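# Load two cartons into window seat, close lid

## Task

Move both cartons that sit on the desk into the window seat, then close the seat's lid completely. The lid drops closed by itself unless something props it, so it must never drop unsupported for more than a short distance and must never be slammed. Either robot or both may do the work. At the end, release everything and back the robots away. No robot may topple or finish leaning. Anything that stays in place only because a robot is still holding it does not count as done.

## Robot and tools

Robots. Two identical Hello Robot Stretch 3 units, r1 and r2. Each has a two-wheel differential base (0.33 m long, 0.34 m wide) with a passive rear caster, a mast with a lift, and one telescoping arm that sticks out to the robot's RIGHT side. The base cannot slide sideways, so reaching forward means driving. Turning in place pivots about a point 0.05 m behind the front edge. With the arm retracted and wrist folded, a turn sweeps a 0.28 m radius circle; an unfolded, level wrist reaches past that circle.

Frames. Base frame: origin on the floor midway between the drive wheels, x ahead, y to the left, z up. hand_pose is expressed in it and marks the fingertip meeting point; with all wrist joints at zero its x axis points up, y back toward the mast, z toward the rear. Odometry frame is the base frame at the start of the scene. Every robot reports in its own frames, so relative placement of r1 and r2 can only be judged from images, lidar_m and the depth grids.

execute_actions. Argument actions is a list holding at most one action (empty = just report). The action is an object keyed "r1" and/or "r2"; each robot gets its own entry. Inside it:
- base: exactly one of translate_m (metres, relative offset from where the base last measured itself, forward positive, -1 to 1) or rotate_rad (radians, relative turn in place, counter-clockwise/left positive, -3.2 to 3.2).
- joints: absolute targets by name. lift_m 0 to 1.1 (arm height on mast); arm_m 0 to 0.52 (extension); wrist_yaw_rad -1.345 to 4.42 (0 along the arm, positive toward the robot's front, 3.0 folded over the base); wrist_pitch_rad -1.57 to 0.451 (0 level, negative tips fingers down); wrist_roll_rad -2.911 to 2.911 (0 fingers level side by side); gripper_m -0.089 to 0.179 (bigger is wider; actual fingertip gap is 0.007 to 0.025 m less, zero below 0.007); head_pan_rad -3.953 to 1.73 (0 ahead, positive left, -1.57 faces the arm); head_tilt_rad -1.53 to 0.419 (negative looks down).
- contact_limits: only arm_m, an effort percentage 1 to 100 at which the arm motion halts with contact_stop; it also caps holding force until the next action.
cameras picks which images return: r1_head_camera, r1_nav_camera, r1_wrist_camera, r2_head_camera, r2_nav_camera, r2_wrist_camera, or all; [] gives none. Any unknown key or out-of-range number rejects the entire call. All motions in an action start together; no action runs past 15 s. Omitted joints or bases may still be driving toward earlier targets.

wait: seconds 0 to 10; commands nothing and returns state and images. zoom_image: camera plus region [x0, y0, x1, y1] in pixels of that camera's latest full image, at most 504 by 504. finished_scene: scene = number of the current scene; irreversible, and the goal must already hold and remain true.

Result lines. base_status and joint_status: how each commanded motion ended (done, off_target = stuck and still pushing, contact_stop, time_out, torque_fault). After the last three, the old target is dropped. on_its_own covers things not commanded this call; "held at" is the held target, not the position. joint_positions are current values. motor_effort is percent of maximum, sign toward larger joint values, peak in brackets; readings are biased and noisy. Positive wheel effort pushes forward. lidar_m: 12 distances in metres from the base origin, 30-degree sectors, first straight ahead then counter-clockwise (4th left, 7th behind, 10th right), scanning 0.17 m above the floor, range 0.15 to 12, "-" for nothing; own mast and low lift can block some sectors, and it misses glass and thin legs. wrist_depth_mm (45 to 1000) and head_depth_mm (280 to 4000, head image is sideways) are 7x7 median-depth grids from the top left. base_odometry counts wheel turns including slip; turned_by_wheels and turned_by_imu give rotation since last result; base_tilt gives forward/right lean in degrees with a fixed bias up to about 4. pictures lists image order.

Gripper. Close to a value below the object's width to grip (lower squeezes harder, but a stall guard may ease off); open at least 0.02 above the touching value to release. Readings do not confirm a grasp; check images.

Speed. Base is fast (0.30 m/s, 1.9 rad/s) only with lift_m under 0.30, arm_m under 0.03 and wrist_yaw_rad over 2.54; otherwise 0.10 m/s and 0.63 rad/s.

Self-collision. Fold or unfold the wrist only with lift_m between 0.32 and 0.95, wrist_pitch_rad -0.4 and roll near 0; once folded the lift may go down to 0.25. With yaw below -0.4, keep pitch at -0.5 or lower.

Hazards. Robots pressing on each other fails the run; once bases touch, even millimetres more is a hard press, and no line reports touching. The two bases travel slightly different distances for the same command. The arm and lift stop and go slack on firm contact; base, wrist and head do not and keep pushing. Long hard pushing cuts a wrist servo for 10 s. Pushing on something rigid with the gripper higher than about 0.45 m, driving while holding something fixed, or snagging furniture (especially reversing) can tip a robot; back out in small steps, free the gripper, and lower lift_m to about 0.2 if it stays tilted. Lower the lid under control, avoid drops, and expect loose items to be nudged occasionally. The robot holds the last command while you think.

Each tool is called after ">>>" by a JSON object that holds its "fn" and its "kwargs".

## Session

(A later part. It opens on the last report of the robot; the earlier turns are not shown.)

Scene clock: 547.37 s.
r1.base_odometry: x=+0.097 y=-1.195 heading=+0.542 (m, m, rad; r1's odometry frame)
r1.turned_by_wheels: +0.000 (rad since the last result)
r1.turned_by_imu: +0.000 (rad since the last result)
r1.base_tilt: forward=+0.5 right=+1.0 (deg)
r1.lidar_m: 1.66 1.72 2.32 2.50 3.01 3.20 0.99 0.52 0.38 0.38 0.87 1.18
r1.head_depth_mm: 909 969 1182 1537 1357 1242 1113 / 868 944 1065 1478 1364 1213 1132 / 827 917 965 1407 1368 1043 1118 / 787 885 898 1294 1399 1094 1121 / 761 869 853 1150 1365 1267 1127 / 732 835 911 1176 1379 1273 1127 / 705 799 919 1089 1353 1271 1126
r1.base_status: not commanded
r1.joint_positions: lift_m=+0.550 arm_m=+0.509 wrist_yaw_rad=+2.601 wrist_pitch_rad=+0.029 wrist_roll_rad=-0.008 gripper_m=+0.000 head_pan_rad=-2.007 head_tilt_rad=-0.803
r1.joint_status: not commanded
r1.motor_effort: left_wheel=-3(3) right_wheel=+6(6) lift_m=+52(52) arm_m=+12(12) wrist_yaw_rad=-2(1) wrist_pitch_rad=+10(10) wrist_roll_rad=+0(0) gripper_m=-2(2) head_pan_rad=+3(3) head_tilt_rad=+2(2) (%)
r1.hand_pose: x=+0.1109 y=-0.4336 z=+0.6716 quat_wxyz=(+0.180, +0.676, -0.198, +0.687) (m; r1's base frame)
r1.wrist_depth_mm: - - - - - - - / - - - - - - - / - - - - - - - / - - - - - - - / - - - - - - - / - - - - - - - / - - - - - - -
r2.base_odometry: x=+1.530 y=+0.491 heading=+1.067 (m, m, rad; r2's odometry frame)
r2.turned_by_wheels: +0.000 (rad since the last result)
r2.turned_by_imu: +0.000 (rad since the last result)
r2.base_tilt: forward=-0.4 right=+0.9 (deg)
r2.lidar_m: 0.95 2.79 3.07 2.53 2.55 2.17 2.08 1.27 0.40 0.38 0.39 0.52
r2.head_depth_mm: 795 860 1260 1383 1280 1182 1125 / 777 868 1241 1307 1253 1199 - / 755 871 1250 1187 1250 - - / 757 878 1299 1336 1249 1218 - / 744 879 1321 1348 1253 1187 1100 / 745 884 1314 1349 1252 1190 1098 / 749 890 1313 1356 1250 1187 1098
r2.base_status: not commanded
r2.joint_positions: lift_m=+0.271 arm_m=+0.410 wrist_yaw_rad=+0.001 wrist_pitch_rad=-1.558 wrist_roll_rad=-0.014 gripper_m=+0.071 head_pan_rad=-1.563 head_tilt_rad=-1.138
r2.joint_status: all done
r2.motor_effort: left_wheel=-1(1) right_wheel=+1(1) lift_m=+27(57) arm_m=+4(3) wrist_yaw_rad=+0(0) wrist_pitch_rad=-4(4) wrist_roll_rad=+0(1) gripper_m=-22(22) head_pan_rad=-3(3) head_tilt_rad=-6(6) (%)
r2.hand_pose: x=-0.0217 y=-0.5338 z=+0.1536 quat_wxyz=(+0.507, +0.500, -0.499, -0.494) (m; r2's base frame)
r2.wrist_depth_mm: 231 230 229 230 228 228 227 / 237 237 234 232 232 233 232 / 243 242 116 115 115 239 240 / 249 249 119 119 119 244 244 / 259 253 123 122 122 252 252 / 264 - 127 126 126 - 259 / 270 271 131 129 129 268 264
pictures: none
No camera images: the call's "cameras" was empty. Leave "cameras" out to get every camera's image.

>>> {"fn": "execute_actions", "kwargs": {"actions": [{"r2":{"joints":{"lift_m":0.264}}}], "cameras": []}}

>>> {"fn": "execute_actions", "kwargs": {"actions": [{"r2":{"joints":{"gripper_m":0.175}}}], "cameras": []}}

>>> {"fn": "execute_actions", "kwargs": {"actions": [{"r2":{"joints":{"lift_m":0.53}}}], "cameras": ["r2_wrist_camera"]}}

>>> {"fn": "execute_actions", "kwargs": {"actions": [{"r2":{"base":{"rotate_rad":1.32},"joints":{"arm_m":0.025,"wrist_yaw_rad":3.1,"head_pan_rad":0,"head_tilt_rad":-0.5}}}], "cameras": []}}

>>> {"fn": "execute_actions", "kwargs": {"actions": [{"r2":{"base":{"translate_m":0.2},"joints":{"lift_m":0.295}}}], "cameras": []}}

>>> {"fn": "execute_actions", "kwargs": {"actions": [{"r2":{"base":{"translate_m":1.0}}}], "cameras": ["r2_head_camera"]}}

Scene clock: 568.37 s.
r1.base_odometry: x=+0.097 y=-1.195 heading=+0.542 (m, m, rad; r1's odometry frame)
r1.turned_by_wheels: +0.000 (rad since the last result)
r1.turned_by_imu: +0.000 (rad since the last result)
r1.base_tilt: forward=+0.6 right=+1.1 (deg)
r1.lidar_m: 1.66 1.71 2.33 2.50 3.01 3.21 0.99 0.52 0.38 0.38 0.87 1.17
r1.head_depth_mm: 912 968 1187 1536 1347 1242 1113 / 868 942 1062 1487 1362 1217 1131 / 829 916 967 1398 1362 1046 1119 / 789 891 895 1301 1405 1100 1124 / 760 866 854 1152 1373 1263 1122 / 734 835 908 1175 1375 1270 1128 / 706 799 921 1084 1351 1273 1129
r1.base_status: not commanded
r1.joint_positions: lift_m=+0.550 arm_m=+0.509 wrist_yaw_rad=+2.601 wrist_pitch_rad=+0.029 wrist_roll_rad=-0.008 gripper_m=+0.000 head_pan_rad=-2.007 head_tilt_rad=-0.803
r1.joint_status: not commanded
r1.motor_effort: left_wheel=-3(3) right_wheel=+6(6) lift_m=+51(52) arm_m=+12(12) wrist_yaw_rad=-2(1) wrist_pitch_rad=+10(9) wrist_roll_rad=+0(0) gripper_m=-3(2) head_pan_rad=+4(3) head_tilt_rad=+2(3) (%)
r1.hand_pose: x=+0.1109 y=-0.4336 z=+0.6716 quat_wxyz=(+0.180, +0.676, -0.198, +0.687) (m; r1's base frame)
r1.wrist_depth_mm: - - - - - - - / - - - - - - - / - - - - - - - / - - - - - - - / - - - - - - - / - - - - - - - / - - - - - - -
r2.base_odometry: x=+1.530 y=+0.491 heading=+1.067 (m, m, rad; r2's odometry frame)
r2.turned_by_wheels: +0.000 (rad since the last result)
r2.turned_by_imu: +0.000 (rad since the last result)
r2.base_tilt: forward=-0.3 right=+0.9 (deg)
r2.lidar_m: 0.95 2.79 3.07 2.52 2.55 2.18 2.08 1.26 0.40 0.38 0.39 0.52
r2.head_depth_mm: 793 861 1256 1382 1280 1191 1122 / 776 867 1246 1317 1247 1201 - / 755 872 1249 1197 1248 - - / 757 874 1304 1327 1246 1220 - / 747 885 1302 1354 1254 1187 1093 / 745 883 1310 1354 1245 1190 1096 / 747 893 1323 1359 1246 1189 1096
r2.base_status: not commanded
r2.joint_positions: lift_m=+0.264 arm_m=+0.410 wrist_yaw_rad=+0.001 wrist_pitch_rad=-1.558 wrist_roll_rad=-0.014 gripper_m=+0.071 head_pan_rad=-1.563 head_tilt_rad=-1.138
r2.joint_status: all done
r2.motor_effort: left_wheel=-1(1) right_wheel=+2(1) lift_m=+27(26) arm_m=+4(3) wrist_yaw_rad=-1(0) wrist_pitch_rad=-4(4) wrist_roll_rad=+0(1) gripper_m=-22(21) head_pan_rad=-4(3) head_tilt_rad=-6(6) (%)
r2.hand_pose: x=-0.0217 y=-0.5338 z=+0.1466 quat_wxyz=(+0.507, +0.500, -0.499, -0.494) (m; r2's base frame)
r2.wrist_depth_mm: 223 224 223 223 221 221 221 / 229 230 227 225 225 226 226 / 235 234 116 115 116 231 232 / 242 244 120 119 119 237 238 / 248 248 123 122 122 246 244 / 255 - 127 126 126 - 252 / 262 263 131 129 130 260 260
pictures: none
No camera images: the call's "cameras" was empty. Leave "cameras" out to get every camera's image.

Scene clock: 569.90 s.
r1.base_odometry: x=+0.097 y=-1.195 heading=+0.542 (m, m, rad; r1's odometry frame)
r1.turned_by_wheels: +0.000 (rad since the last result)
r1.turned_by_imu: +0.000 (rad since the last result)
r1.base_tilt: forward=+0.7 right=+1.0 (deg)
r1.lidar_m: 1.66 1.72 2.33 2.50 2.99 3.20 0.99 0.52 0.38 0.38 0.87 1.17
r1.head_depth_mm: 909 973 1188 1530 1360 1250 1112 / 867 941 1062 1480 1359 1207 1129 / 828 916 967 1395 1364 1044 1121 / 789 890 896 1291 1405 1100 1122 / 765 866 855 1154 1363 1265 1122 / 733 837 913 1177 1380 1271 1129 / 704 800 923 1081 1349 1277 1129
r1.base_status: not commanded
r1.joint_positions: lift_m=+0.550 arm_m=+0.509 wrist_yaw_rad=+2.601 wrist_pitch_rad=+0.029 wrist_roll_rad=-0.008 gripper_m=+0.000 head_pan_rad=-2.007 head_tilt_rad=-0.803
r1.joint_status: not commanded
r1.motor_effort: left_wheel=-3(3) right_wheel=+6(6) lift_m=+51(52) arm_m=+12(12) wrist_yaw_rad=-1(1) wrist_pitch_rad=+10(10) wrist_roll_rad=+0(0) gripper_m=-2(2) head_pan_rad=+4(4) head_tilt_rad=+2(2) (%)
r1.hand_pose: x=+0.1109 y=-0.4336 z=+0.6716 quat_wxyz=(+0.180, +0.676, -0.198, +0.687) (m; r1's base frame)
r1.wrist_depth_mm: - - - - - - - / - - - - - - - / - - - - - - - / - - - - - - - / - - - - - - - / - - - - - - - / - - - - - - -
r2.base_odometry: x=+1.530 y=+0.491 heading=+1.067 (m, m, rad; r2's odometry frame)
r2.turned_by_wheels: +0.000 (rad since the last result)
r2.turned_by_imu: +0.000 (rad since the last result)
r2.base_tilt: forward=-0.4 right=+0.9 (deg)
r2.lidar_m: 0.96 2.79 3.08 2.53 2.55 2.18 2.08 1.26 0.40 0.38 0.39 0.52
r2.head_depth_mm: 792 864 1261 1389 1278 1182 1118 / 777 872 1245 1320 1244 1202 - / 755 871 1239 1200 1246 - - / 756 880 1300 1337 1246 1214 - / 748 881 1305 1354 1239 1191 1098 / 745 887 1321 1359 1243 1197 1098 / 746 886 1323 1350 1242 1186 1099
r2.base_status: not commanded
r2.joint_positions: lift_m=+0.264 arm_m=+0.410 wrist_yaw_rad=+0.001 wrist_pitch_rad=-1.558 wrist_roll_rad=-0.014 gripper_m=+0.175 head_pan_rad=-1.563 head_tilt_rad=-1.138
r2.joint_status: all done
r2.motor_effort: left_wheel=-1(1) right_wheel=+1(2) lift_m=+26(26) arm_m=+3(4) wrist_yaw_rad=-1(0) wrist_pitch_rad=-4(3) wrist_roll_rad=-1(1) gripper_m=+0(88) head_pan_rad=-4(3) head_tilt_rad=-6(5) (%)
r2.hand_pose: x=-0.0217 y=-0.5338 z=+0.1466 quat_wxyz=(+0.507, +0.500, -0.499, -0.494) (m; r2's base frame)
r2.wrist_depth_mm: 225 223 225 223 222 223 221 / 230 230 227 225 226 227 228 / 238 235 118 117 117 232 232 / 243 243 121 121 120 239 238 / 250 247 125 124 124 244 246 / 256 257 128 127 128 251 250 / 265 264 131 131 131 259 261
pictures: none
No camera images: the call's "cameras" was empty. Leave "cameras" out to get every camera's image.

Scene clock: 573.17 s.
r1.base_odometry: x=+0.097 y=-1.195 heading=+0.542 (m, m, rad; r1's odometry frame)
r1.turned_by_wheels: +0.000 (rad since the last result)
r1.turned_by_imu: +0.000 (rad since the last result)
r1.base_tilt: forward=+0.5 right=+1.1 (deg)
r1.lidar_m: 1.66 1.72 2.33 2.50 3.02 3.19 0.99 0.52 0.38 0.38 0.87 1.17
r1.head_depth_mm: 909 971 1185 1534 1350 1249 1115 / 867 944 1065 1477 1362 1217 1135 / 828 917 968 1403 1367 1048 1123 / 788 887 899 1296 1395 1094 1121 / 761 868 852 1156 1366 1264 1125 / 731 836 910 1178 1379 1270 1128 / 705 798 923 1082 1357 1270 1128
r1.base_status: not commanded
r1.joint_positions: lift_m=+0.550 arm_m=+0.509 wrist_yaw_rad=+2.601 wrist_pitch_rad=+0.029 wrist_roll_rad=-0.008 gripper_m=+0.000 head_pan_rad=-2.007 head_tilt_rad=-0.803
r1.joint_status: not commanded
r1.motor_effort: left_wheel=-4(3) right_wheel=+6(6) lift_m=+52(52) arm_m=+12(12) wrist_yaw_rad=-2(1) wrist_pitch_rad=+10(10) wrist_roll_rad=+0(0) gripper_m=-2(3) head_pan_rad=+3(3) head_tilt_rad=+2(2) (%)
r1.hand_pose: x=+0.1109 y=-0.4336 z=+0.6716 quat_wxyz=(+0.180, +0.676, -0.198, +0.687) (m; r1's base frame)
r1.wrist_depth_mm: - - - - - - - / - - - - - - - / - - - - - - - / - - - - - - - / - - - - - - - / - - - - - - - / - - - - - - -
r2.base_odometry: x=+1.530 y=+0.491 heading=+1.067 (m, m, rad; r2's odometry frame)
r2.turned_by_wheels: +0.000 (rad since the last result)
r2.turned_by_imu: +0.000 (rad since the last result)
r2.base_tilt: forward=-0.4 right=+0.9 (deg)
r2.lidar_m: 0.95 2.79 3.07 2.53 2.55 2.18 2.07 1.27 0.40 0.38 0.39 0.52
r2.head_depth_mm: 794 865 1263 1379 1278 1196 1114 / 777 868 1171 1153 - - - / 755 828 1416 1334 1244 1233 - / 757 874 1301 1340 1246 1221 - / 746 879 1315 1353 1250 1182 1102 / 746 882 1312 1359 1250 1187 1097 / 746 891 1328 1352 1249 1185 1093
r2.base_status: not commanded
r2.joint_positions: lift_m=+0.529 arm_m=+0.410 wrist_yaw_rad=+0.001 wrist_pitch_rad=-1.558 wrist_roll_rad=-0.014 gripper_m=+0.175 head_pan_rad=-1.563 head_tilt_rad=-1.138
r2.joint_status: all done
r2.motor_effort: left_wheel=-1(1) right_wheel=+1(1) lift_m=+55(56) arm_m=+4(3) wrist_yaw_rad=-1(1) wrist_pitch_rad=-4(4) wrist_roll_rad=-1(1) gripper_m=+1(0) head_pan_rad=-3(3) head_tilt_rad=-6(6) (%)
r2.hand_pose: x=-0.0217 y=-0.5337 z=+0.4116 quat_wxyz=(+0.507, +0.501, -0.499, -0.494) (m; r2's base frame)
r2.wrist_depth_mm: 483 480 479 473 478 450 297 / 487 485 490 487 484 453 298 / 502 502 502 382 499 450 297 / 515 519 518 387 515 448 300 / 526 525 524 401 523 487 299 / 412 385 399 398 396 393 271 / 283 296 297 298 295 294 282
pictures: r2_wrist_camera
camera_calibration (this result's frames):
r2_wrist_camera: T_world_to_cam=[[-0.998952, -0.0451313, -0.0076206, -0.0418847], [-0.04577, 0.985423, 0.163852, 0.491644], [0.000114652, 0.164029, -0.986455, 0.657618], [0, 0, 0, 1]] pos_world=[-0.0194136, -0.594236, 0.567834]
Images, in order (width x height): r2_wrist_camera 644x364.

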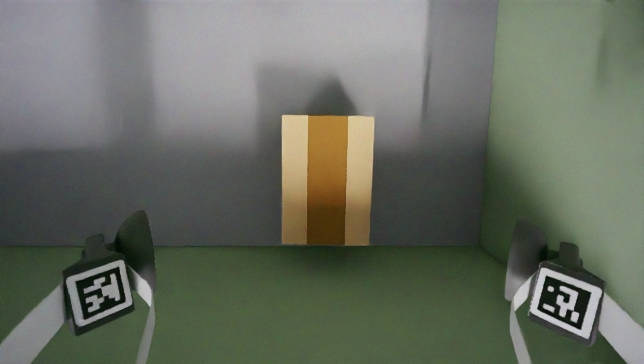

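Scene clock: 577.20 s.
r1.base_odometry: x=+0.097 y=-1.195 heading=+0.542 (m, m, rad; r1's odometry frame)
r1.turned_by_wheels: +0.000 (rad since the last result)
r1.turned_by_imu: +0.000 (rad since the last result)
r1.base_tilt: forward=+0.5 right=+1.1 (deg)
r1.lidar_m: 1.66 1.72 2.32 2.50 2.99 3.20 0.99 0.52 0.38 0.38 0.87 1.17
r1.head_depth_mm: 909 971 1183 1525 1360 1244 1111 / 868 947 1068 1475 1364 1209 1133 / 828 917 963 1399 1366 1046 1118 / 788 890 896 1300 1398 1093 1120 / 761 869 855 1150 1366 1261 1120 / 734 838 909 1175 1377 1266 1126 / 703 798 925 1087 1347 1269 1128
r1.base_status: not commanded
r1.joint_positions: lift_m=+0.550 arm_m=+0.509 wrist_yaw_rad=+2.601 wrist_pitch_rad=+0.029 wrist_roll_rad=-0.008 gripper_m=+0.000 head_pan_rad=-2.007 head_tilt_rad=-0.803
r1.joint_status: not commanded
r1.motor_effort: left_wheel=-3(3) right_wheel=+6(6) lift_m=+52(52) arm_m=+12(12) wrist_yaw_rad=-2(1) wrist_pitch_rad=+10(10) wrist_roll_rad=+0(0) gripper_m=-2(1) head_pan_rad=+4(3) head_tilt_rad=+2(3) (%)
r1.hand_pose: x=+0.1109 y=-0.4336 z=+0.6716 quat_wxyz=(+0.180, +0.676, -0.198, +0.687) (m; r1's base frame)
r1.wrist_depth_mm: - - - - - - - / - - - - - - - / - - - - - - - / - - - - - - - / - - - - - - - / - - - - - - - / - - - - - - -
r2.base_odometry: x=+1.530 y=+0.491 heading=+2.387 (m, m, rad; r2's odometry frame)
r2.turned_by_wheels: +1.320 (rad since the last result)
r2.turned_by_imu: +1.334 (rad since the last result)
r2.base_tilt: forward=-0.3 right=+0.8 (deg)
r2.lidar_m: 2.53 2.56 2.45 2.08 1.81 0.45 0.38 0.38 0.44 0.74 0.96 3.11
r2.head_depth_mm: 2792 3035 3327 2894 2069 1608 1319 / 2704 2935 3217 2856 2048 1598 1318 / 2621 2836 3154 2835 2063 1600 1310 / 2547 2779 2989 2753 2052 1598 1308 / 2504 2684 2981 2800 2029 1581 1303 / 2441 2622 2705 2817 2009 1579 1298 / 2375 2564 2675 2786 2017 1577 1293
r2.base_status: done
r2.joint_positions: lift_m=+0.529 arm_m=+0.025 wrist_yaw_rad=+3.098 wrist_pitch_rad=-1.559 wrist_roll_rad=-0.014 gripper_m=+0.175 head_pan_rad=-0.007 head_tilt_rad=-0.507
r2.joint_status: all done
r2.motor_effort: left_wheel=-2(9) right_wheel=+3(11) lift_m=+55(55) arm_m=-5(6) wrist_yaw_rad=+2(3) wrist_pitch_rad=-4(4) wrist_roll_rad=+0(1) gripper_m=+0(1) head_pan_rad=+4(41) head_tilt_rad=+4(37) (%)
r2.hand_pose: x=-0.0221 y=-0.1912 z=+0.4116 quat_wxyz=(+0.505, +0.510, +0.489, +0.496) (m; r2's base frame)
r2.wrist_depth_mm: 444 534 - - 532 534 536 / 415 551 - - 552 544 549 / 390 557 - - 566 564 558 / 372 525 581 576 578 579 570 / 351 538 594 589 592 584 592 / 321 525 613 612 609 614 603 / 331 427 627 633 627 632 628
pictures: none
No camera images: the call's "cameras" was empty. Leave "cameras" out to get every camera's image.

Scene clock: 580.83 s.
r1.base_odometry: x=+0.097 y=-1.195 heading=+0.542 (m, m, rad; r1's odometry frame)
r1.turned_by_wheels: +0.000 (rad since the last result)
r1.turned_by_imu: +0.000 (rad since the last result)
r1.base_tilt: forward=+0.5 right=+1.1 (deg)
r1.lidar_m: 1.66 1.72 2.33 2.50 3.01 3.20 0.96 0.52 0.38 0.38 0.87 1.18
r1.head_depth_mm: 910 971 1186 1538 1365 1250 1114 / 865 944 1065 1481 1356 1215 1132 / 826 918 968 1408 1368 1045 1120 / 787 890 896 1294 1402 1096 1120 / 761 868 850 1155 1361 1267 1126 / 733 837 909 1175 1383 1280 1128 / 705 800 921 1086 1353 1277 1130
r1.base_status: not commanded
r1.joint_positions: lift_m=+0.550 arm_m=+0.509 wrist_yaw_rad=+2.601 wrist_pitch_rad=+0.029 wrist_roll_rad=-0.008 gripper_m=+0.000 head_pan_rad=-2.007 head_tilt_rad=-0.803
r1.joint_status: not commanded
r1.motor_effort: left_wheel=-3(3) right_wheel=+6(6) lift_m=+52(52) arm_m=+12(12) wrist_yaw_rad=-3(0) wrist_pitch_rad=+10(10) wrist_roll_rad=+0(0) gripper_m=+0(1) head_pan_rad=+4(3) head_tilt_rad=+2(3) (%)
r1.hand_pose: x=+0.1109 y=-0.4336 z=+0.6716 quat_wxyz=(+0.180, +0.676, -0.198, +0.687) (m; r1's base frame)
r1.wrist_depth_mm: - - - - - - - / - - - - - - - / - - - - - - - / - - - - - - - / - - - - - - - / - - - - - - - / - - - - - - -
r2.base_odometry: x=+1.384 y=+0.628 heading=+2.387 (m, m, rad; r2's odometry frame)
r2.turned_by_wheels: +0.000 (rad since the last result)
r2.turned_by_imu: +0.001 (rad since the last result)
r2.base_tilt: forward=-0.3 right=+0.9 (deg)
r2.lidar_m: 2.32 2.38 2.50 2.13 2.14 0.68 0.58 0.58 0.66 0.89 2.65 3.05
r2.head_depth_mm: 2574 2799 3085 2859 2087 1606 1323 / 2483 2731 3022 2883 2083 1619 1316 / 2448 2670 2924 2847 2053 1600 1310 / 2387 2615 2781 2708 2037 1601 1304 / 2314 2506 2650 2801 2044 1590 1307 / 2273 2474 2450 2775 2010 1584 1294 / 2217 2426 2397 2752 2014 1565 1292
r2.base_status: done
r2.joint_positions: lift_m=+0.296 arm_m=+0.025 wrist_yaw_rad=+3.098 wrist_pitch_rad=-1.559 wrist_roll_rad=-0.014 gripper_m=+0.175 head_pan_rad=-0.007 head_tilt_rad=-0.506
r2.joint_status: all done
r2.motor_effort: left_wheel=-1(7) right_wheel=+1(6) lift_m=+20(53) arm_m=-5(5) wrist_yaw_rad=+2(2) wrist_pitch_rad=-4(4) wrist_roll_rad=+0(0) gripper_m=+1(0) head_pan_rad=+3(3) head_tilt_rad=+3(4) (%)
r2.hand_pose: x=-0.0221 y=-0.1912 z=+0.1778 quat_wxyz=(+0.505, +0.510, +0.489, +0.496) (m; r2's base frame)
r2.wrist_depth_mm: - - - - - 312 310 / - - - - - 318 318 / - - - - - 326 327 / 345 - - - 339 334 334 / 350 347 346 348 346 346 343 / 361 358 355 355 356 354 353 / 376 370 369 366 366 364 369
pictures: none
No camera images: the call's "cameras" was empty. Leave "cameras" out to get every camera's image.

Scene clock: 585.93 s.
r1.base_odometry: x=+0.097 y=-1.195 heading=+0.542 (m, m, rad; r1's odometry frame)
r1.turned_by_wheels: +0.000 (rad since the last result)
r1.turned_by_imu: +0.000 (rad since the last result)
r1.base_tilt: forward=+0.7 right=+1.1 (deg)
r1.lidar_m: 1.66 1.72 2.33 2.50 1.39 3.20 3.08 0.52 0.38 0.38 0.87 1.18
r1.head_depth_mm: 910 967 1185 1525 1357 1247 1111 / 866 941 1067 1480 1369 1212 1131 / 827 917 966 1402 1364 1043 1121 / 792 888 899 1293 1397 1099 1120 / 759 867 851 1148 1366 1265 1125 / 733 837 912 1175 1382 1272 1130 / 704 802 921 1082 1352 1271 1135
r1.base_status: not commanded
r1.joint_positions: lift_m=+0.550 arm_m=+0.509 wrist_yaw_rad=+2.601 wrist_pitch_rad=+0.029 wrist_roll_rad=-0.008 gripper_m=+0.000 head_pan_rad=-2.007 head_tilt_rad=-0.803
r1.joint_status: not commanded
r1.motor_effort: left_wheel=-3(4) right_wheel=+7(6) lift_m=+52(52) arm_m=+12(12) wrist_yaw_rad=-1(2) wrist_pitch_rad=+10(10) wrist_roll_rad=+0(0) gripper_m=-1(2) head_pan_rad=+3(4) head_tilt_rad=+2(2) (%)
r1.hand_pose: x=+0.1109 y=-0.4336 z=+0.6716 quat_wxyz=(+0.180, +0.676, -0.198, +0.687) (m; r1's base frame)
r1.wrist_depth_mm: - - - - - - - / - - - - - - - / - - - - - - - / - - - - - - - / - - - - - - - / - - - - - - - / - - - - - - -
r2.base_odometry: x=+0.656 y=+1.313 heading=+2.387 (m, m, rad; r2's odometry frame)
r2.turned_by_wheels: +0.000 (rad since the last result)
r2.turned_by_imu: +0.006 (rad since the last result)
r2.base_tilt: forward=-0.3 right=+0.8 (deg)
r2.lidar_m: 1.32 1.76 1.65 2.42 2.42 2.36 1.54 1.54 1.20 2.37 2.37 2.04
r2.head_depth_mm: 1614 1787 1967 2191 2073 1613 1322 / 1597 1740 1911 2139 2061 1613 1314 / 1559 1703 1860 2051 2065 1597 1313 / 1522 1660 1809 1257 2043 1599 1308 / 1479 1610 1719 1129 1949 1590 1293 / 1457 1561 1678 1100 1999 1587 1300 / 1404 1531 1645 1225 1936 1577 1296
r2.base_status: done
r2.joint_positions: lift_m=+0.296 arm_m=+0.025 wrist_yaw_rad=+3.098 wrist_pitch_rad=-1.559 wrist_roll_rad=-0.014 gripper_m=+0.175 head_pan_rad=-0.007 head_tilt_rad=-0.506
r2.joint_status: not commanded
r2.motor_effort: left_wheel=-2(8) right_wheel=+2(9) lift_m=+20(20) arm_m=-5(5) wrist_yaw_rad=+2(2) wrist_pitch_rad=-4(4) wrist_roll_rad=+0(0) gripper_m=+0(1) head_pan_rad=+3(4) head_tilt_rad=+3(4) (%)
r2.hand_pose: x=-0.0221 y=-0.1912 z=+0.1778 quat_wxyz=(+0.505, +0.510, +0.489, +0.496) (m; r2's base frame)
r2.wrist_depth_mm: - - - - - 310 308 / - - - - - 321 319 / - - - - - 328 325 / 342 - - - 337 339 334 / 352 348 349 350 348 342 343 / 359 358 357 355 355 356 353 / 374 368 369 368 366 368 367
pictures: r2_head_camera (sideways: a quarter turn clockwise sets it upright)
camera_calibration (this result's frames):
r2_head_camera: T_world_to_cam=[[-0.438654, -0.0356324, -0.89795, 1.18609], [-0.0322558, 0.999194, -0.0238928, 0.0327064], [0.898077, 0.0184834, -0.439449, 0.52852], [0, 0, 0, 1]] pos_world=[0.0466862, -0.000185753, 1.29809]
Images, in order (width x height): r2_head_camera 896x504.

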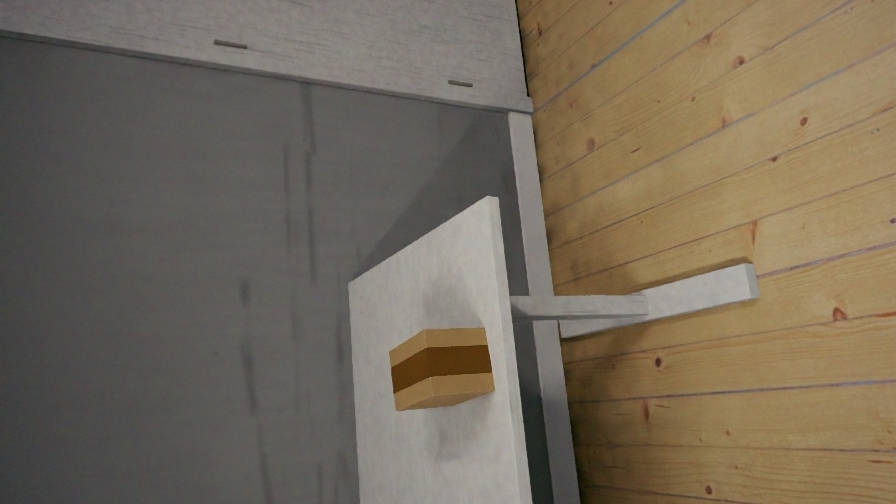

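>>> {"fn": "execute_actions", "kwargs": {"actions": [{"r2":{"base":{"translate_m":0.48},"joints":{"lift_m":0.8,"arm_m":0.1,"wrist_yaw_rad":3.14}}}], "cameras": []}}

>>> {"fn": "execute_actions", "kwargs": {"actions": [{"r2":{"base":{"rotate_rad":1.955},"joints":{"lift_m":1.02,"arm_m":0.2,"head_pan_rad":-1.57,"head_tilt_rad":-0.8}}}], "cameras": []}}

>>> {"fn": "execute_actions", "kwargs": {"actions": [{"r2":{"joints":{"arm_m":0.474}}}], "cameras": ["r2_wrist_camera"]}}

Scene clock: 611.30 s.
r1.base_odometry: x=+0.097 y=-1.195 heading=+0.542 (m, m, rad; r1's odometry frame)
r1.turned_by_wheels: +0.000 (rad since the last result)
r1.turned_by_imu: +0.000 (rad since the last result)
r1.base_tilt: forward=+0.7 right=+1.2 (deg)
r1.lidar_m: 1.66 1.72 2.33 2.51 3.00 3.20 3.08 0.52 0.38 0.38 0.87 1.17
r1.head_depth_mm: 910 969 1190 1534 1355 1250 1110 / 865 941 1066 1481 1363 1210 1134 / 827 916 965 1394 1370 1042 1121 / 792 888 897 1293 1400 1101 1124 / 762 869 852 1155 1362 1270 1123 / 732 835 908 1175 1376 1264 1130 / 703 798 921 1082 1349 1273 1128
r1.base_status: not commanded
r1.joint_positions: lift_m=+0.550 arm_m=+0.509 wrist_yaw_rad=+2.601 wrist_pitch_rad=+0.029 wrist_roll_rad=-0.008 gripper_m=+0.000 head_pan_rad=-2.007 head_tilt_rad=-0.803
r1.joint_status: not commanded
r1.motor_effort: left_wheel=-3(3) right_wheel=+6(6) lift_m=+52(52) arm_m=+12(12) wrist_yaw_rad=-1(2) wrist_pitch_rad=+10(10) wrist_roll_rad=+0(0) gripper_m=-3(2) head_pan_rad=+3(4) head_tilt_rad=+2(2) (%)
r1.hand_pose: x=+0.1109 y=-0.4336 z=+0.6716 quat_wxyz=(+0.180, +0.676, -0.198, +0.687) (m; r1's base frame)
r1.wrist_depth_mm: - - - - - - - / - - - - - - - / - - - - - - - / - - - - - - - / - - - - - - - / - - - - - - - / - - - - - - -
r2.base_odometry: x=+0.306 y=+1.642 heading=+2.387 (m, m, rad; r2's odometry frame)
r2.turned_by_wheels: +0.000 (rad since the last result)
r2.turned_by_imu: +0.003 (rad since the last result)
r2.base_tilt: forward=-0.3 right=+0.9 (deg)
r2.lidar_m: 0.84 1.30 1.41 2.54 2.54 2.90 2.00 1.56 2.62 2.24 2.24 1.52
r2.head_depth_mm: 1191 1308 1422 1590 1792 1606 1320 / 1164 1267 1394 1563 1758 1611 1313 / 1131 1236 1363 1520 1696 1511 1317 / 1104 1203 1328 1447 908 733 1310 / 1080 1178 1285 1246 904 728 1254 / 1055 1145 1245 1240 861 666 1299 / 1030 1120 1213 1231 709 642 1270
r2.base_status: done
r2.joint_positions: lift_m=+0.799 arm_m=+0.100 wrist_yaw_rad=+3.138 wrist_pitch_rad=-1.559 wrist_roll_rad=-0.014 gripper_m=+0.175 head_pan_rad=-0.007 head_tilt_rad=-0.506
r2.joint_status: all done
r2.motor_effort: left_wheel=-1(9) right_wheel=+1(8) lift_m=+55(59) arm_m=+4(5) wrist_yaw_rad=+3(3) wrist_pitch_rad=-4(4) wrist_roll_rad=+0(1) gripper_m=+0(0) head_pan_rad=+2(3) head_tilt_rad=+4(3) (%)
r2.hand_pose: x=-0.0212 y=-0.2657 z=+0.6816 quat_wxyz=(+0.495, +0.500, +0.499, +0.505) (m; r2's base frame)
r2.wrist_depth_mm: 800 794 792 - 804 800 772 / 819 823 817 - 810 809 796 / 834 845 830 846 839 833 832 / 864 880 866 865 853 850 851 / 897 881 889 883 895 866 862 / 898 920 915 895 907 899 903 / 934 952 922 932 940 938 938
pictures: none
No camera images: the call's "cameras" was empty. Leave "cameras" out to get every camera's image.

Scene clock: 615.33 s.
r1.base_odometry: x=+0.097 y=-1.195 heading=+0.542 (m, m, rad; r1's odometry frame)
r1.turned_by_wheels: +0.000 (rad since the last result)
r1.turned_by_imu: +0.000 (rad since the last result)
r1.base_tilt: forward=+0.6 right=+0.9 (deg)
r1.lidar_m: 1.66 1.72 2.33 2.50 1.55 3.22 3.06 0.52 0.38 0.38 0.87 1.17
r1.head_depth_mm: 908 968 1191 1524 1355 1250 1112 / 866 949 1064 1477 1359 1208 1132 / 828 914 967 1401 1367 1044 1124 / 789 888 897 1299 1393 1100 1119 / 759 865 855 1150 1361 1262 1121 / 734 837 911 1173 1381 1271 1129 / 704 800 919 1086 1351 1279 1132
r1.base_status: not commanded
r1.joint_positions: lift_m=+0.550 arm_m=+0.509 wrist_yaw_rad=+2.601 wrist_pitch_rad=+0.029 wrist_roll_rad=-0.008 gripper_m=+0.000 head_pan_rad=-2.007 head_tilt_rad=-0.803
r1.joint_status: not commanded
r1.motor_effort: left_wheel=-4(3) right_wheel=+6(6) lift_m=+52(52) arm_m=+12(12) wrist_yaw_rad=-2(0) wrist_pitch_rad=+10(10) wrist_roll_rad=+0(0) gripper_m=-2(2) head_pan_rad=+3(3) head_tilt_rad=+2(2) (%)
r1.hand_pose: x=+0.1109 y=-0.4336 z=+0.6716 quat_wxyz=(+0.180, +0.676, -0.198, +0.687) (m; r1's base frame)
r1.wrist_depth_mm: - - - - - - - / - - - - - - - / - - - - - - - / - - - - - - - / - - - - - - - / - - - - - - - / - - - - - - -
r2.base_odometry: x=+0.306 y=+1.642 heading=-1.942 (m, m, rad; r2's odometry frame)
r2.turned_by_wheels: +1.955 (rad since the last result)
r2.turned_by_imu: +1.976 (rad since the last result)
r2.base_tilt: forward=-0.3 right=+0.9 (deg)
r2.lidar_m: 2.54 2.73 2.04 1.56 2.67 2.27 2.24 1.66 1.32 0.84 1.39 1.42
r2.head_depth_mm: - 1221 1091 825 1440 1324 1147 / - 1235 1041 823 1443 1323 1148 / 1066 - - 753 1403 1294 1152 / 1118 - 1076 716 1469 1316 1144 / 1136 1256 1033 840 1500 1303 1141 / 1155 1270 1029 816 1534 1311 1143 / 1175 1295 1024 814 1525 1312 1141
r2.base_status: done
r2.joint_positions: lift_m=+1.019 arm_m=+0.200 wrist_yaw_rad=+3.138 wrist_pitch_rad=-1.559 wrist_roll_rad=-0.014 gripper_m=+0.175 head_pan_rad=-1.563 head_tilt_rad=-0.790
r2.joint_status: all done
r2.motor_effort: left_wheel=-2(7) right_wheel=+2(7) lift_m=+56(56) arm_m=+4(4) wrist_yaw_rad=+3(3) wrist_pitch_rad=-3(4) wrist_roll_rad=+0(1) gripper_m=-1(0) head_pan_rad=-4(43) head_tilt_rad=-5(25) (%)
r2.hand_pose: x=-0.0212 y=-0.3658 z=+0.9016 quat_wxyz=(+0.495, +0.500, +0.500, +0.505) (m; r2's base frame)
r2.wrist_depth_mm: - - - - 993 - - / - - - - - - - / - - - - - - - / - - - - - - - / - - - - - - - / - 366 367 - - - - / - 375 378 367 368 371 372
pictures: none
No camera images: the call's "cameras" was empty. Leave "cameras" out to get every camera's image.

Scene clock: 618.57 s.
r1.base_odometry: x=+0.097 y=-1.195 heading=+0.542 (m, m, rad; r1's odometry frame)
r1.turned_by_wheels: +0.000 (rad since the last result)
r1.turned_by_imu: +0.000 (rad since the last result)
r1.base_tilt: forward=+0.5 right=+0.8 (deg)
r1.lidar_m: 1.66 1.72 2.33 2.50 1.55 3.20 3.07 0.52 0.38 0.38 0.87 1.17
r1.head_depth_mm: 911 966 1181 1536 1359 1247 1115 / 863 943 1063 1483 1359 1214 1130 / 828 917 965 1402 1370 1042 1119 / 789 893 897 1300 1397 1101 1125 / 759 868 855 1155 1361 1269 1125 / 731 837 910 1178 1381 1267 1129 / 705 796 918 1083 1352 1273 1129
r1.base_status: not commanded
r1.joint_positions: lift_m=+0.550 arm_m=+0.509 wrist_yaw_rad=+2.601 wrist_pitch_rad=+0.029 wrist_roll_rad=-0.008 gripper_m=+0.000 head_pan_rad=-2.007 head_tilt_rad=-0.803
r1.joint_status: not commanded
r1.motor_effort: left_wheel=-3(3) right_wheel=+6(6) lift_m=+52(51) arm_m=+12(12) wrist_yaw_rad=-2(2) wrist_pitch_rad=+10(10) wrist_roll_rad=+0(0) gripper_m=-2(2) head_pan_rad=+4(4) head_tilt_rad=+2(3) (%)
r1.hand_pose: x=+0.1109 y=-0.4336 z=+0.6716 quat_wxyz=(+0.180, +0.676, -0.198, +0.687) (m; r1's base frame)
r1.wrist_depth_mm: - - - - - - - / - - - - - - - / - - - - - - - / - - - - - - - / - - - - - - - / - - - - - - - / - - - - - - -
r2.base_odometry: x=+0.306 y=+1.642 heading=-1.942 (m, m, rad; r2's odometry frame)
r2.turned_by_wheels: +0.000 (rad since the last result)
r2.turned_by_imu: +0.000 (rad since the last result)
r2.base_tilt: forward=-0.3 right=+0.9 (deg)
r2.lidar_m: 2.55 2.74 2.03 1.56 2.66 2.27 2.23 1.65 1.32 0.84 1.40 1.41
r2.head_depth_mm: 1090 1208 1085 825 1445 1325 1151 / 1090 1231 1041 827 1443 1319 1151 / - 1230 1043 732 1402 1289 1148 / 1155 1256 1034 714 1472 1315 1147 / 1135 1273 1034 815 1507 1314 1147 / 1156 1266 1026 814 1498 1310 1140 / 1177 1289 1028 813 1537 1309 1134
r2.base_status: not commanded
r2.joint_positions: lift_m=+1.019 arm_m=+0.474 wrist_yaw_rad=+3.138 wrist_pitch_rad=-1.559 wrist_roll_rad=-0.014 gripper_m=+0.175 head_pan_rad=-1.563 head_tilt_rad=-0.790
r2.joint_status: all done
r2.motor_effort: left_wheel=-2(2) right_wheel=+2(2) lift_m=+55(55) arm_m=+4(5) wrist_yaw_rad=+2(3) wrist_pitch_rad=-3(4) wrist_roll_rad=+0(0) gripper_m=+0(0) head_pan_rad=-3(3) head_tilt_rad=-5(5) (%)
r2.hand_pose: x=-0.0212 y=-0.6398 z=+0.9016 quat_wxyz=(+0.495, +0.500, +0.500, +0.505) (m; r2's base frame)
r2.wrist_depth_mm: - 320 990 - - 990 - / - 327 324 211 320 325 - / - 334 331 214 216 332 329 / - 341 340 219 220 340 335 / - 348 352 225 226 349 345 / - 362 360 232 355 361 357 / 893 376 370 370 369 366 368
pictures: r2_wrist_camera
camera_calibration (this result's frames):
r2_wrist_camera: T_world_to_cam=[[0.999149, 0.0405259, -0.00765993, 0.0547292], [0.0412342, -0.985476, 0.164733, -0.744062], [-0.000872744, -0.164908, -0.986309, 0.947784], [0, 0, 0, 1]] pos_world=[-0.0231746, -0.579176, 1.0578]
Images, in order (width x height): r2_wrist_camera 644x364.

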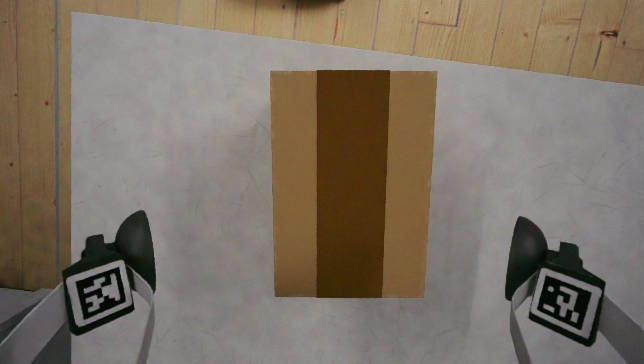

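>>> {"fn": "execute_actions", "kwargs": {"actions": [{"r2":{"base":{"translate_m":0.016},"joints":{"arm_m":0.453,"lift_m":0.917}}}], "cameras": ["r2_wrist_camera"]}}

>>> {"fn": "execute_actions", "kwargs": {"actions": [{"r2":{"joints":{"gripper_m":0.07}}}], "cameras": []}}

>>> {"fn": "execute_actions", "kwargs": {"actions": [{"r2":{"joints":{"lift_m":0.95}}}], "cameras": ["r2_wrist_camera"]}}

Scene clock: 627.60 s.
r1.base_odometry: x=+0.097 y=-1.195 heading=+0.542 (m, m, rad; r1's odometry frame)
r1.turned_by_wheels: +0.000 (rad since the last result)
r1.turned_by_imu: +0.000 (rad since the last result)
r1.base_tilt: forward=+0.5 right=+1.1 (deg)
r1.lidar_m: 1.66 1.71 2.33 2.50 3.00 3.21 3.07 0.52 0.38 0.38 0.87 1.18
r1.head_depth_mm: 911 968 1187 1526 1361 1247 1117 / 867 944 1065 1483 1366 1212 1134 / 829 918 966 1400 1367 1046 1120 / 789 892 898 1294 1393 1100 1126 / 761 866 856 1151 1362 1267 1125 / 733 838 909 1177 1385 1269 1130 / 705 800 920 1083 1356 1274 1134
r1.base_status: not commanded
r1.joint_positions: lift_m=+0.550 arm_m=+0.509 wrist_yaw_rad=+2.601 wrist_pitch_rad=+0.029 wrist_roll_rad=-0.008 gripper_m=+0.000 head_pan_rad=-2.007 head_tilt_rad=-0.803
r1.joint_status: not commanded
r1.motor_effort: left_wheel=-3(3) right_wheel=+6(6) lift_m=+52(52) arm_m=+12(12) wrist_yaw_rad=+1(1) wrist_pitch_rad=+10(10) wrist_roll_rad=+0(0) gripper_m=-3(2) head_pan_rad=+4(3) head_tilt_rad=+3(2) (%)
r1.hand_pose: x=+0.1109 y=-0.4336 z=+0.6716 quat_wxyz=(+0.180, +0.676, -0.198, +0.687) (m; r1's base frame)
r1.wrist_depth_mm: - - - - - - - / - - - - - - - / - - - - - - - / - - - - - - - / - - - - - - - / - - - - - - - / - - - - - - -
r2.base_odometry: x=+0.300 y=+1.627 heading=-1.942 (m, m, rad; r2's odometry frame)
r2.turned_by_wheels: +0.000 (rad since the last result)
r2.turned_by_imu: +0.000 (rad since the last result)
r2.base_tilt: forward=-0.3 right=+0.9 (deg)
r2.lidar_m: 2.53 2.72 2.03 1.56 2.67 2.28 2.25 1.65 1.32 0.85 1.40 1.40
r2.head_depth_mm: 1067 - - 822 1447 1318 1150 / 1065 1232 1047 821 1442 1319 1145 / 1091 1248 1002 713 1437 1313 1149 / 1121 1231 1000 736 1468 1313 1147 / 1138 1267 1031 815 1509 1314 1142 / 1151 1270 1030 812 1532 1312 1141 / 1180 1296 1025 814 1534 1304 1139
r2.base_status: done
r2.joint_positions: lift_m=+0.918 arm_m=+0.453 wrist_yaw_rad=+3.138 wrist_pitch_rad=-1.559 wrist_roll_rad=-0.014 gripper_m=+0.175 head_pan_rad=-1.563 head_tilt_rad=-0.790
r2.joint_status: all done
r2.motor_effort: left_wheel=-1(2) right_wheel=+2(7) lift_m=+20(51) arm_m=-5(6) wrist_yaw_rad=+3(3) wrist_pitch_rad=-3(3) wrist_roll_rad=-1(1) gripper_m=+1(0) head_pan_rad=-4(3) head_tilt_rad=-5(5) (%)
r2.hand_pose: x=-0.0212 y=-0.6194 z=+0.7998 quat_wxyz=(+0.495, +0.500, +0.500, +0.505) (m; r2's base frame)
r2.wrist_depth_mm: 221 223 222 900 903 894 909 / 228 226 112 112 112 223 225 / 233 232 114 113 113 227 230 / 240 238 117 116 116 235 235 / 245 244 120 120 119 241 242 / 252 252 124 123 123 247 247 / 262 259 127 126 126 256 258
pictures: r2_wrist_camera
camera_calibration (this result's frames):
r2_wrist_camera: T_world_to_cam=[[0.999149, 0.0405259, -0.00765994, 0.0531226], [0.0412343, -0.985476, 0.164733, -0.707185], [-0.00087274, -0.164908, -0.986309, 0.850716], [0, 0, 0, 1]] pos_world=[-0.0231746, -0.558777, 0.955972]
Images, in order (width x height): r2_wrist_camera 644x364.

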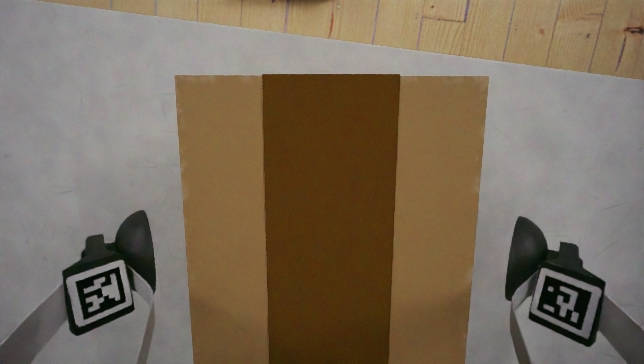

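Scene clock: 629.13 s.
r1.base_odometry: x=+0.097 y=-1.195 heading=+0.542 (m, m, rad; r1's odometry frame)
r1.turned_by_wheels: +0.000 (rad since the last result)
r1.turned_by_imu: +0.000 (rad since the last result)
r1.base_tilt: forward=+0.7 right=+1.0 (deg)
r1.lidar_m: 1.66 1.72 2.33 2.51 3.00 3.19 3.07 0.52 0.38 0.38 0.86 1.18
r1.head_depth_mm: 909 967 1180 1527 1353 1244 1110 / 866 942 1065 1486 1357 1212 1133 / 829 919 965 1399 1368 1048 1123 / 789 892 897 1289 1401 1095 1123 / 761 869 852 1153 1364 1264 1127 / 735 837 913 1175 1381 1275 1131 / 704 801 922 1088 1347 1272 1134
r1.base_status: not commanded
r1.joint_positions: lift_m=+0.550 arm_m=+0.509 wrist_yaw_rad=+2.601 wrist_pitch_rad=+0.029 wrist_roll_rad=-0.008 gripper_m=+0.000 head_pan_rad=-2.007 head_tilt_rad=-0.803
r1.joint_status: not commanded
r1.motor_effort: left_wheel=-3(3) right_wheel=+6(7) lift_m=+52(52) arm_m=+12(12) wrist_yaw_rad=-2(1) wrist_pitch_rad=+9(10) wrist_roll_rad=+0(0) gripper_m=-3(2) head_pan_rad=+4(4) head_tilt_rad=+3(2) (%)
r1.hand_pose: x=+0.1109 y=-0.4336 z=+0.6716 quat_wxyz=(+0.180, +0.676, -0.198, +0.687) (m; r1's base frame)
r1.wrist_depth_mm: - - - - - - - / - - - - - - - / - - - - - - - / - - - - - - - / - - - - - - - / - - - - - - - / - - - - - - -
r2.base_odometry: x=+0.300 y=+1.627 heading=-1.942 (m, m, rad; r2's odometry frame)
r2.turned_by_wheels: +0.000 (rad since the last result)
r2.turned_by_imu: +0.000 (rad since the last result)
r2.base_tilt: forward=-0.4 right=+0.8 (deg)
r2.lidar_m: 2.53 2.73 2.03 1.57 2.67 2.29 2.25 1.65 1.32 0.85 1.40 1.40
r2.head_depth_mm: 1067 - - 827 1442 1318 1153 / 1068 1233 1041 823 1445 1322 1147 / 1091 1248 1001 711 1447 1312 1147 / 1123 1228 1039 734 1468 1316 1143 / 1136 1273 1031 815 1501 1313 1141 / 1158 1280 1029 817 1535 1309 1140 / 1180 1298 1029 813 1534 1305 1136
r2.base_status: not commanded
r2.joint_positions: lift_m=+0.918 arm_m=+0.453 wrist_yaw_rad=+3.138 wrist_pitch_rad=-1.560 wrist_roll_rad=-0.014 gripper_m=+0.071 head_pan_rad=-1.563 head_tilt_rad=-0.790
r2.joint_status: all done
r2.motor_effort: left_wheel=-2(2) right_wheel=+3(2) lift_m=+20(21) arm_m=-4(5) wrist_yaw_rad=+3(2) wrist_pitch_rad=-3(3) wrist_roll_rad=-1(0) gripper_m=-21(100) head_pan_rad=-4(3) head_tilt_rad=-5(5) (%)
r2.hand_pose: x=-0.0212 y=-0.6196 z=+0.7998 quat_wxyz=(+0.495, +0.500, +0.500, +0.505) (m; r2's base frame)
r2.wrist_depth_mm: 222 223 223 891 883 891 930 / 228 227 113 113 113 224 227 / 234 235 115 114 115 230 229 / 240 240 119 118 118 236 236 / 247 245 122 121 121 242 242 / 254 - 125 125 124 - 251 / 259 261 129 128 128 258 256
pictures: none
No camera images: the call's "cameras" was empty. Leave "cameras" out to get every camera's image.

Scene clock: 630.33 s.
r1.base_odometry: x=+0.097 y=-1.195 heading=+0.542 (m, m, rad; r1's odometry frame)
r1.turned_by_wheels: +0.000 (rad since the last result)
r1.turned_by_imu: +0.000 (rad since the last result)
r1.base_tilt: forward=+0.5 right=+1.0 (deg)
r1.lidar_m: 1.66 1.72 2.33 2.51 3.01 3.20 3.07 0.52 0.38 0.38 0.87 1.18
r1.head_depth_mm: 911 969 1185 1531 1360 1242 1110 / 867 943 1065 1486 1360 1210 1134 / 829 917 967 1398 1367 1047 1123 / 790 888 897 1301 1401 1103 1124 / 761 867 855 1162 1363 1264 1124 / 731 838 909 1173 1382 1264 1130 / 704 798 920 1083 1352 1272 1134
r1.base_status: not commanded
r1.joint_positions: lift_m=+0.550 arm_m=+0.509 wrist_yaw_rad=+2.601 wrist_pitch_rad=+0.029 wrist_roll_rad=-0.008 gripper_m=+0.000 head_pan_rad=-2.007 head_tilt_rad=-0.803
r1.joint_status: not commanded
r1.motor_effort: left_wheel=-3(3) right_wheel=+6(6) lift_m=+52(52) arm_m=+12(12) wrist_yaw_rad=-1(0) wrist_pitch_rad=+9(10) wrist_roll_rad=+0(0) gripper_m=-3(2) head_pan_rad=+4(3) head_tilt_rad=+2(2) (%)
r1.hand_pose: x=+0.1109 y=-0.4336 z=+0.6716 quat_wxyz=(+0.180, +0.676, -0.198, +0.687) (m; r1's base frame)
r1.wrist_depth_mm: - - - - - - - / - - - - - - - / - - - - - - - / - - - - - - - / - - - - - - - / - - - - - - - / - - - - - - -
r2.base_odometry: x=+0.300 y=+1.627 heading=-1.942 (m, m, rad; r2's odometry frame)
r2.turned_by_wheels: +0.000 (rad since the last result)
r2.turned_by_imu: +0.000 (rad since the last result)
r2.base_tilt: forward=-0.3 right=+0.9 (deg)
r2.lidar_m: 2.53 2.73 2.03 1.57 2.66 2.29 2.25 1.65 1.32 0.85 1.40 1.40
r2.head_depth_mm: 1046 - 1010 825 1440 1323 1147 / 1046 1229 1044 823 1442 1325 1151 / 1071 1232 743 709 1439 1309 1147 / 1109 1275 1035 740 1474 1313 1147 / 1139 1274 1032 820 1502 1316 1145 / 1152 1268 1028 813 1532 1309 1138 / 1174 1299 1024 813 1533 1302 1141
r2.base_status: not commanded
r2.joint_positions: lift_m=+0.949 arm_m=+0.453 wrist_yaw_rad=+3.138 wrist_pitch_rad=-1.560 wrist_roll_rad=-0.014 gripper_m=+0.071 head_pan_rad=-1.563 head_tilt_rad=-0.790
r2.joint_status: all done
r2.motor_effort: left_wheel=-1(2) right_wheel=+2(3) lift_m=+62(64) arm_m=-4(5) wrist_yaw_rad=+2(3) wrist_pitch_rad=-3(3) wrist_roll_rad=-1(0) gripper_m=-21(22) head_pan_rad=-4(3) head_tilt_rad=-5(5) (%)
r2.hand_pose: x=-0.0212 y=-0.6197 z=+0.8315 quat_wxyz=(+0.495, +0.500, +0.500, +0.505) (m; r2's base frame)
r2.wrist_depth_mm: 253 253 918 952 927 925 933 / 258 259 115 114 114 257 960 / 266 261 117 116 116 260 260 / 269 268 119 119 119 266 266 / 279 277 123 122 122 273 273 / 287 - 126 126 126 - 281 / 293 295 131 130 130 290 289
pictures: r2_wrist_camera
camera_calibration (this result's frames):
r2_wrist_camera: T_world_to_cam=[[0.999148, 0.040537, -0.00771119, 0.0534254], [0.0412547, -0.985283, 0.165879, -0.713484], [-0.000873452, -0.166056, -0.986116, 0.881022], [0, 0, 0, 1]] pos_world=[-0.0231758, -0.55885, 0.987554]
Images, in order (width x height): r2_wrist_camera 644x364.

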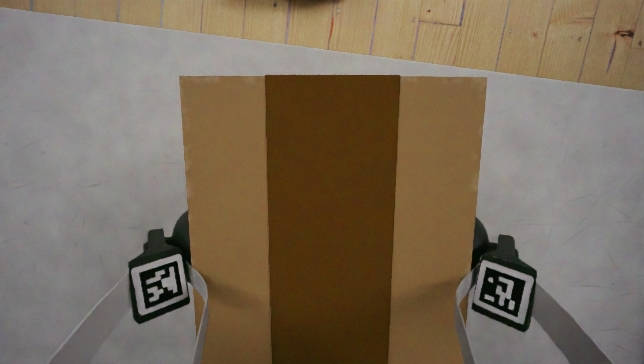

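>>> {"fn": "execute_actions", "kwargs": {"actions": [{"r2":{"base":{"rotate_rad":1.33},"joints":{"head_tilt_rad":-1.0}}}], "cameras": []}}

>>> {"fn": "execute_actions", "kwargs": {"actions": [{"r2":{"base":{"translate_m":1.0},"joints":{"lift_m":0.6}}}], "cameras": []}}

>>> {"fn": "execute_actions", "kwargs": {"actions": [{"r2":{"base":{"translate_m":0.5}},"r1":{"joints":{"head_pan_rad":-2.9}}}], "cameras": ["r1_nav_camera"]}}

Scene clock: 646.43 s.
r1.base_odometry: x=+0.097 y=-1.195 heading=+0.542 (m, m, rad; r1's odometry frame)
r1.turned_by_wheels: +0.000 (rad since the last result)
r1.turned_by_imu: +0.000 (rad since the last result)
r1.base_tilt: forward=+0.4 right=+1.0 (deg)
r1.lidar_m: 1.66 1.72 2.33 1.71 1.71 3.21 3.07 0.53 0.38 0.38 0.87 1.18
r1.head_depth_mm: 911 969 1187 1538 1355 1249 1116 / 865 946 1068 1485 1366 1207 1132 / 829 916 966 1395 1365 1048 1123 / 788 888 898 1300 1398 1098 1124 / 761 865 853 1149 1370 1269 1127 / 733 834 913 1173 1384 1270 1129 / 705 799 920 1084 1350 1277 1133
r1.base_status: not commanded
r1.joint_positions: lift_m=+0.550 arm_m=+0.509 wrist_yaw_rad=+2.601 wrist_pitch_rad=+0.029 wrist_roll_rad=-0.008 gripper_m=+0.000 head_pan_rad=-2.007 head_tilt_rad=-0.803
r1.joint_status: not commanded
r1.motor_effort: left_wheel=-3(3) right_wheel=+7(6) lift_m=+52(52) arm_m=+12(12) wrist_yaw_rad=-1(2) wrist_pitch_rad=+10(10) wrist_roll_rad=+0(0) gripper_m=-3(1) head_pan_rad=+3(4) head_tilt_rad=+2(3) (%)
r1.hand_pose: x=+0.1109 y=-0.4336 z=+0.6716 quat_wxyz=(+0.180, +0.676, -0.198, +0.687) (m; r1's base frame)
r1.wrist_depth_mm: - - - - - - - / - - - - - - - / - - - - - - - / - - - - - - - / - - - - - - - / - - - - - - - / - - - - - - -
r2.base_odometry: x=+0.300 y=+1.627 heading=-0.612 (m, m, rad; r2's odometry frame)
r2.turned_by_wheels: +1.330 (rad since the last result)
r2.turned_by_imu: +1.344 (rad since the last result)
r2.base_tilt: forward=-0.3 right=+0.9 (deg)
r2.lidar_m: 2.00 1.56 2.47 2.25 2.13 1.42 0.85 1.31 1.40 2.53 2.55 2.70
r2.head_depth_mm: 2366 2174 1826 1575 1373 1223 1107 / 2386 2177 1823 1573 1372 1221 1135 / - 678 682 1567 1380 1219 - / 2358 2128 1699 1567 1379 1227 - / 2312 2179 1805 1565 1369 1220 1101 / 2333 2175 1804 1566 1372 1222 1096 / 2294 2165 1802 1559 1364 1216 1101
r2.base_status: done
r2.joint_positions: lift_m=+0.949 arm_m=+0.453 wrist_yaw_rad=+3.138 wrist_pitch_rad=-1.560 wrist_roll_rad=-0.014 gripper_m=+0.071 head_pan_rad=-1.563 head_tilt_rad=-0.987
r2.joint_status: all done
r2.motor_effort: left_wheel=-1(9) right_wheel=+1(10) lift_m=+61(61) arm_m=-5(4) wrist_yaw_rad=+2(3) wrist_pitch_rad=-3(3) wrist_roll_rad=-1(1) gripper_m=-21(22) head_pan_rad=-4(4) head_tilt_rad=-6(25) (%)
r2.hand_pose: x=-0.0212 y=-0.6197 z=+0.8315 quat_wxyz=(+0.495, +0.500, +0.500, +0.505) (m; r2's base frame)
r2.wrist_depth_mm: 953 933 929 929 952 933 930 / 972 952 115 114 114 969 941 / 993 - 117 116 116 988 990 / - - 120 119 119 987 994 / - - 124 122 122 - - / - - 127 126 126 - - / - - 131 129 129 - -
pictures: none
No camera images: the call's "cameras" was empty. Leave "cameras" out to get every camera's image.

Scene clock: 657.50 s.
r1.base_odometry: x=+0.097 y=-1.195 heading=+0.542 (m, m, rad; r1's odometry frame)
r1.turned_by_wheels: +0.000 (rad since the last result)
r1.turned_by_imu: +0.000 (rad since the last result)
r1.base_tilt: forward=+0.6 right=+1.1 (deg)
r1.lidar_m: 1.66 1.72 2.34 2.50 0.87 0.92 3.06 0.52 0.38 0.38 0.87 1.18
r1.head_depth_mm: 913 970 1182 1541 1365 1243 1113 / 868 940 1065 1480 1366 1207 1136 / 827 914 966 1398 1362 1047 1126 / 787 889 898 1293 1403 1096 1125 / 763 868 853 1151 1368 1265 1127 / 734 834 909 1173 1382 1270 1130 / 705 798 924 1083 1354 1274 1135
r1.base_status: not commanded
r1.joint_positions: lift_m=+0.550 arm_m=+0.509 wrist_yaw_rad=+2.601 wrist_pitch_rad=+0.029 wrist_roll_rad=-0.008 gripper_m=+0.000 head_pan_rad=-2.007 head_tilt_rad=-0.803
r1.joint_status: not commanded
r1.motor_effort: left_wheel=-3(3) right_wheel=+6(6) lift_m=+52(52) arm_m=+12(12) wrist_yaw_rad=+0(2) wrist_pitch_rad=+10(10) wrist_roll_rad=+0(0) gripper_m=-2(2) head_pan_rad=+3(3) head_tilt_rad=+2(2) (%)
r1.hand_pose: x=+0.1109 y=-0.4336 z=+0.6716 quat_wxyz=(+0.180, +0.676, -0.198, +0.687) (m; r1's base frame)
r1.wrist_depth_mm: - - - - - - - / - - - - - - - / - - - - - - - / - - - - - - - / - - - - - - - / - - - - - - - / - - - - - - -
r2.base_odometry: x=+1.119 y=+1.053 heading=-0.612 (m, m, rad; r2's odometry frame)
r2.turned_by_wheels: +0.000 (rad since the last result)
r2.turned_by_imu: +0.001 (rad since the last result)
r2.base_tilt: forward=-0.3 right=+0.8 (deg)
r2.lidar_m: 1.01 1.02 0.80 2.39 2.42 2.48 1.85 2.08 2.61 2.39 2.41 1.10
r2.head_depth_mm: 2266 2185 1838 1564 1376 1225 1100 / 2281 2182 1832 1602 - - - / 2231 2166 1777 1475 1376 1222 - / 2237 2151 1791 1005 1373 1218 - / 2193 2163 1816 1567 1374 1218 1098 / 2169 2178 1813 1568 1368 1218 1093 / 2161 2151 1807 1554 1372 1218 1098
r2.base_status: done
r2.joint_positions: lift_m=+0.600 arm_m=+0.453 wrist_yaw_rad=+3.138 wrist_pitch_rad=-1.560 wrist_roll_rad=-0.014 gripper_m=+0.071 head_pan_rad=-1.563 head_tilt_rad=-0.987
r2.joint_status: all done
r2.motor_effort: left_wheel=-2(3) right_wheel=+1(7) lift_m=+27(56) arm_m=-4(5) wrist_yaw_rad=+2(2) wrist_pitch_rad=-3(3) wrist_roll_rad=+0(0) gripper_m=-21(21) head_pan_rad=-4(3) head_tilt_rad=-6(6) (%)
r2.hand_pose: x=-0.0212 y=-0.6197 z=+0.4826 quat_wxyz=(+0.495, +0.500, +0.500, +0.505) (m; r2's base frame)
r2.wrist_depth_mm: 603 602 607 605 590 610 594 / 627 621 115 114 114 615 613 / 641 637 116 115 116 630 638 / 643 654 120 119 118 643 642 / 678 673 123 122 122 660 663 / 700 - 127 126 126 - 685 / 706 708 131 130 129 704 694
pictures: none
No camera images: the call's "cameras" was empty. Leave "cameras" out to get every camera's image.

Scene clock: 663.57 s.
r1.base_odometry: x=+0.097 y=-1.195 heading=+0.542 (m, m, rad; r1's odometry frame)
r1.turned_by_wheels: +0.000 (rad since the last result)
r1.turned_by_imu: +0.000 (rad since the last result)
r1.base_tilt: forward=+0.5 right=+1.3 (deg)
r1.lidar_m: 1.66 1.72 2.33 2.50 3.01 0.65 0.65 0.52 0.38 0.38 0.87 1.18
r1.head_depth_mm: 2678 2460 1979 1659 1229 1238 - / 2740 2476 1983 1666 1405 1300 - / 2804 2512 2002 1672 1434 1257 1154 / 2716 2511 1625 1603 1450 1263 1160 / 2008 2199 1731 1386 1327 1265 1178 / 1525 1706 1744 1603 1355 1076 1077 / 1296 1182 1443 1541 1384 1233 990
r1.base_status: not commanded
r1.joint_positions: lift_m=+0.550 arm_m=+0.509 wrist_yaw_rad=+2.601 wrist_pitch_rad=+0.029 wrist_roll_rad=-0.008 gripper_m=+0.000 head_pan_rad=-2.893 head_tilt_rad=-0.803
r1.joint_status: all done
r1.motor_effort: left_wheel=-3(3) right_wheel=+6(6) lift_m=+51(51) arm_m=+12(12) wrist_yaw_rad=-2(1) wrist_pitch_rad=+9(10) wrist_roll_rad=+0(0) gripper_m=-1(3) head_pan_rad=-4(44) head_tilt_rad=+3(3) (%)
r1.hand_pose: x=+0.1109 y=-0.4336 z=+0.6716 quat_wxyz=(+0.180, +0.676, -0.198, +0.687) (m; r1's base frame)
r1.wrist_depth_mm: - - - - - - - / - - - - - - - / - - - - - - - / - - - - - - - / - - - - - - - / - - - - - - - / - - - - - - -
r2.base_odometry: x=+1.528 y=+0.766 heading=-0.612 (m, m, rad; r2's odometry frame)
r2.turned_by_wheels: +0.000 (rad since the last result)
r2.turned_by_imu: +0.000 (rad since the last result)
r2.base_tilt: forward=-0.3 right=+0.9 (deg)
r2.lidar_m: 0.51 0.51 0.64 0.71 2.48 3.03 2.36 2.51 2.53 2.32 1.65 0.56
r2.head_depth_mm: 2209 2201 1830 1565 1377 1224 1101 / 2200 2182 1848 1598 - - - / 2176 2168 1780 1480 1379 1215 - / 2183 2181 1816 1006 1376 1227 - / 2146 2169 1828 1560 1373 1223 1102 / 2116 2171 1822 1567 1371 1218 1099 / 2093 2159 1814 1560 1370 1222 1100
r2.base_status: done
r2.joint_positions: lift_m=+0.600 arm_m=+0.453 wrist_yaw_rad=+3.138 wrist_pitch_rad=-1.560 wrist_roll_rad=-0.014 gripper_m=+0.071 head_pan_rad=-1.563 head_tilt_rad=-0.987
r2.joint_status: not commanded
r2.motor_effort: left_wheel=-2(2) right_wheel=+1(8) lift_m=+27(27) arm_m=-5(4) wrist_yaw_rad=+2(2) wrist_pitch_rad=-3(3) wrist_roll_rad=-1(1) gripper_m=-22(22) head_pan_rad=-3(4) head_tilt_rad=-6(6) (%)
r2.hand_pose: x=-0.0212 y=-0.6197 z=+0.4826 quat_wxyz=(+0.495, +0.500, +0.500, +0.505) (m; r2's base frame)
r2.wrist_depth_mm: 613 604 599 604 610 599 592 / 626 623 115 114 114 610 611 / 638 640 117 116 116 624 626 / 655 661 120 119 119 655 634 / 679 667 123 122 123 655 665 / 700 - 127 126 125 - 676 / 716 713 132 129 129 700 698
pictures: r1_nav_camera (sideways: a quarter turn counterclockwise sets it upright)
camera_calibration (this result's frames):
r1_nav_camera: T_world_to_cam=[[-0.73343, -0.174825, 0.6569, -0.808335], [-0.257098, 0.96592, -0.0299832, 0.0968499], [-0.629271, -0.190878, -0.753381, 0.937723], [0, 0, 0, 1]] pos_world=[0.0221251, -0.0558758, 1.24036]
Images, in order (width x height): r1_nav_camera 672x504.

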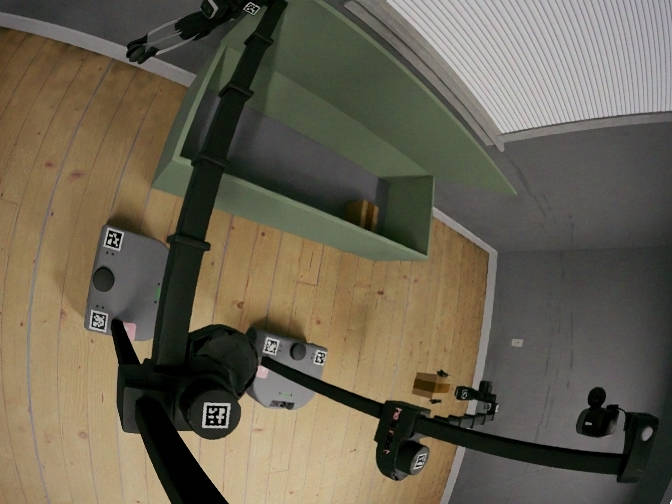

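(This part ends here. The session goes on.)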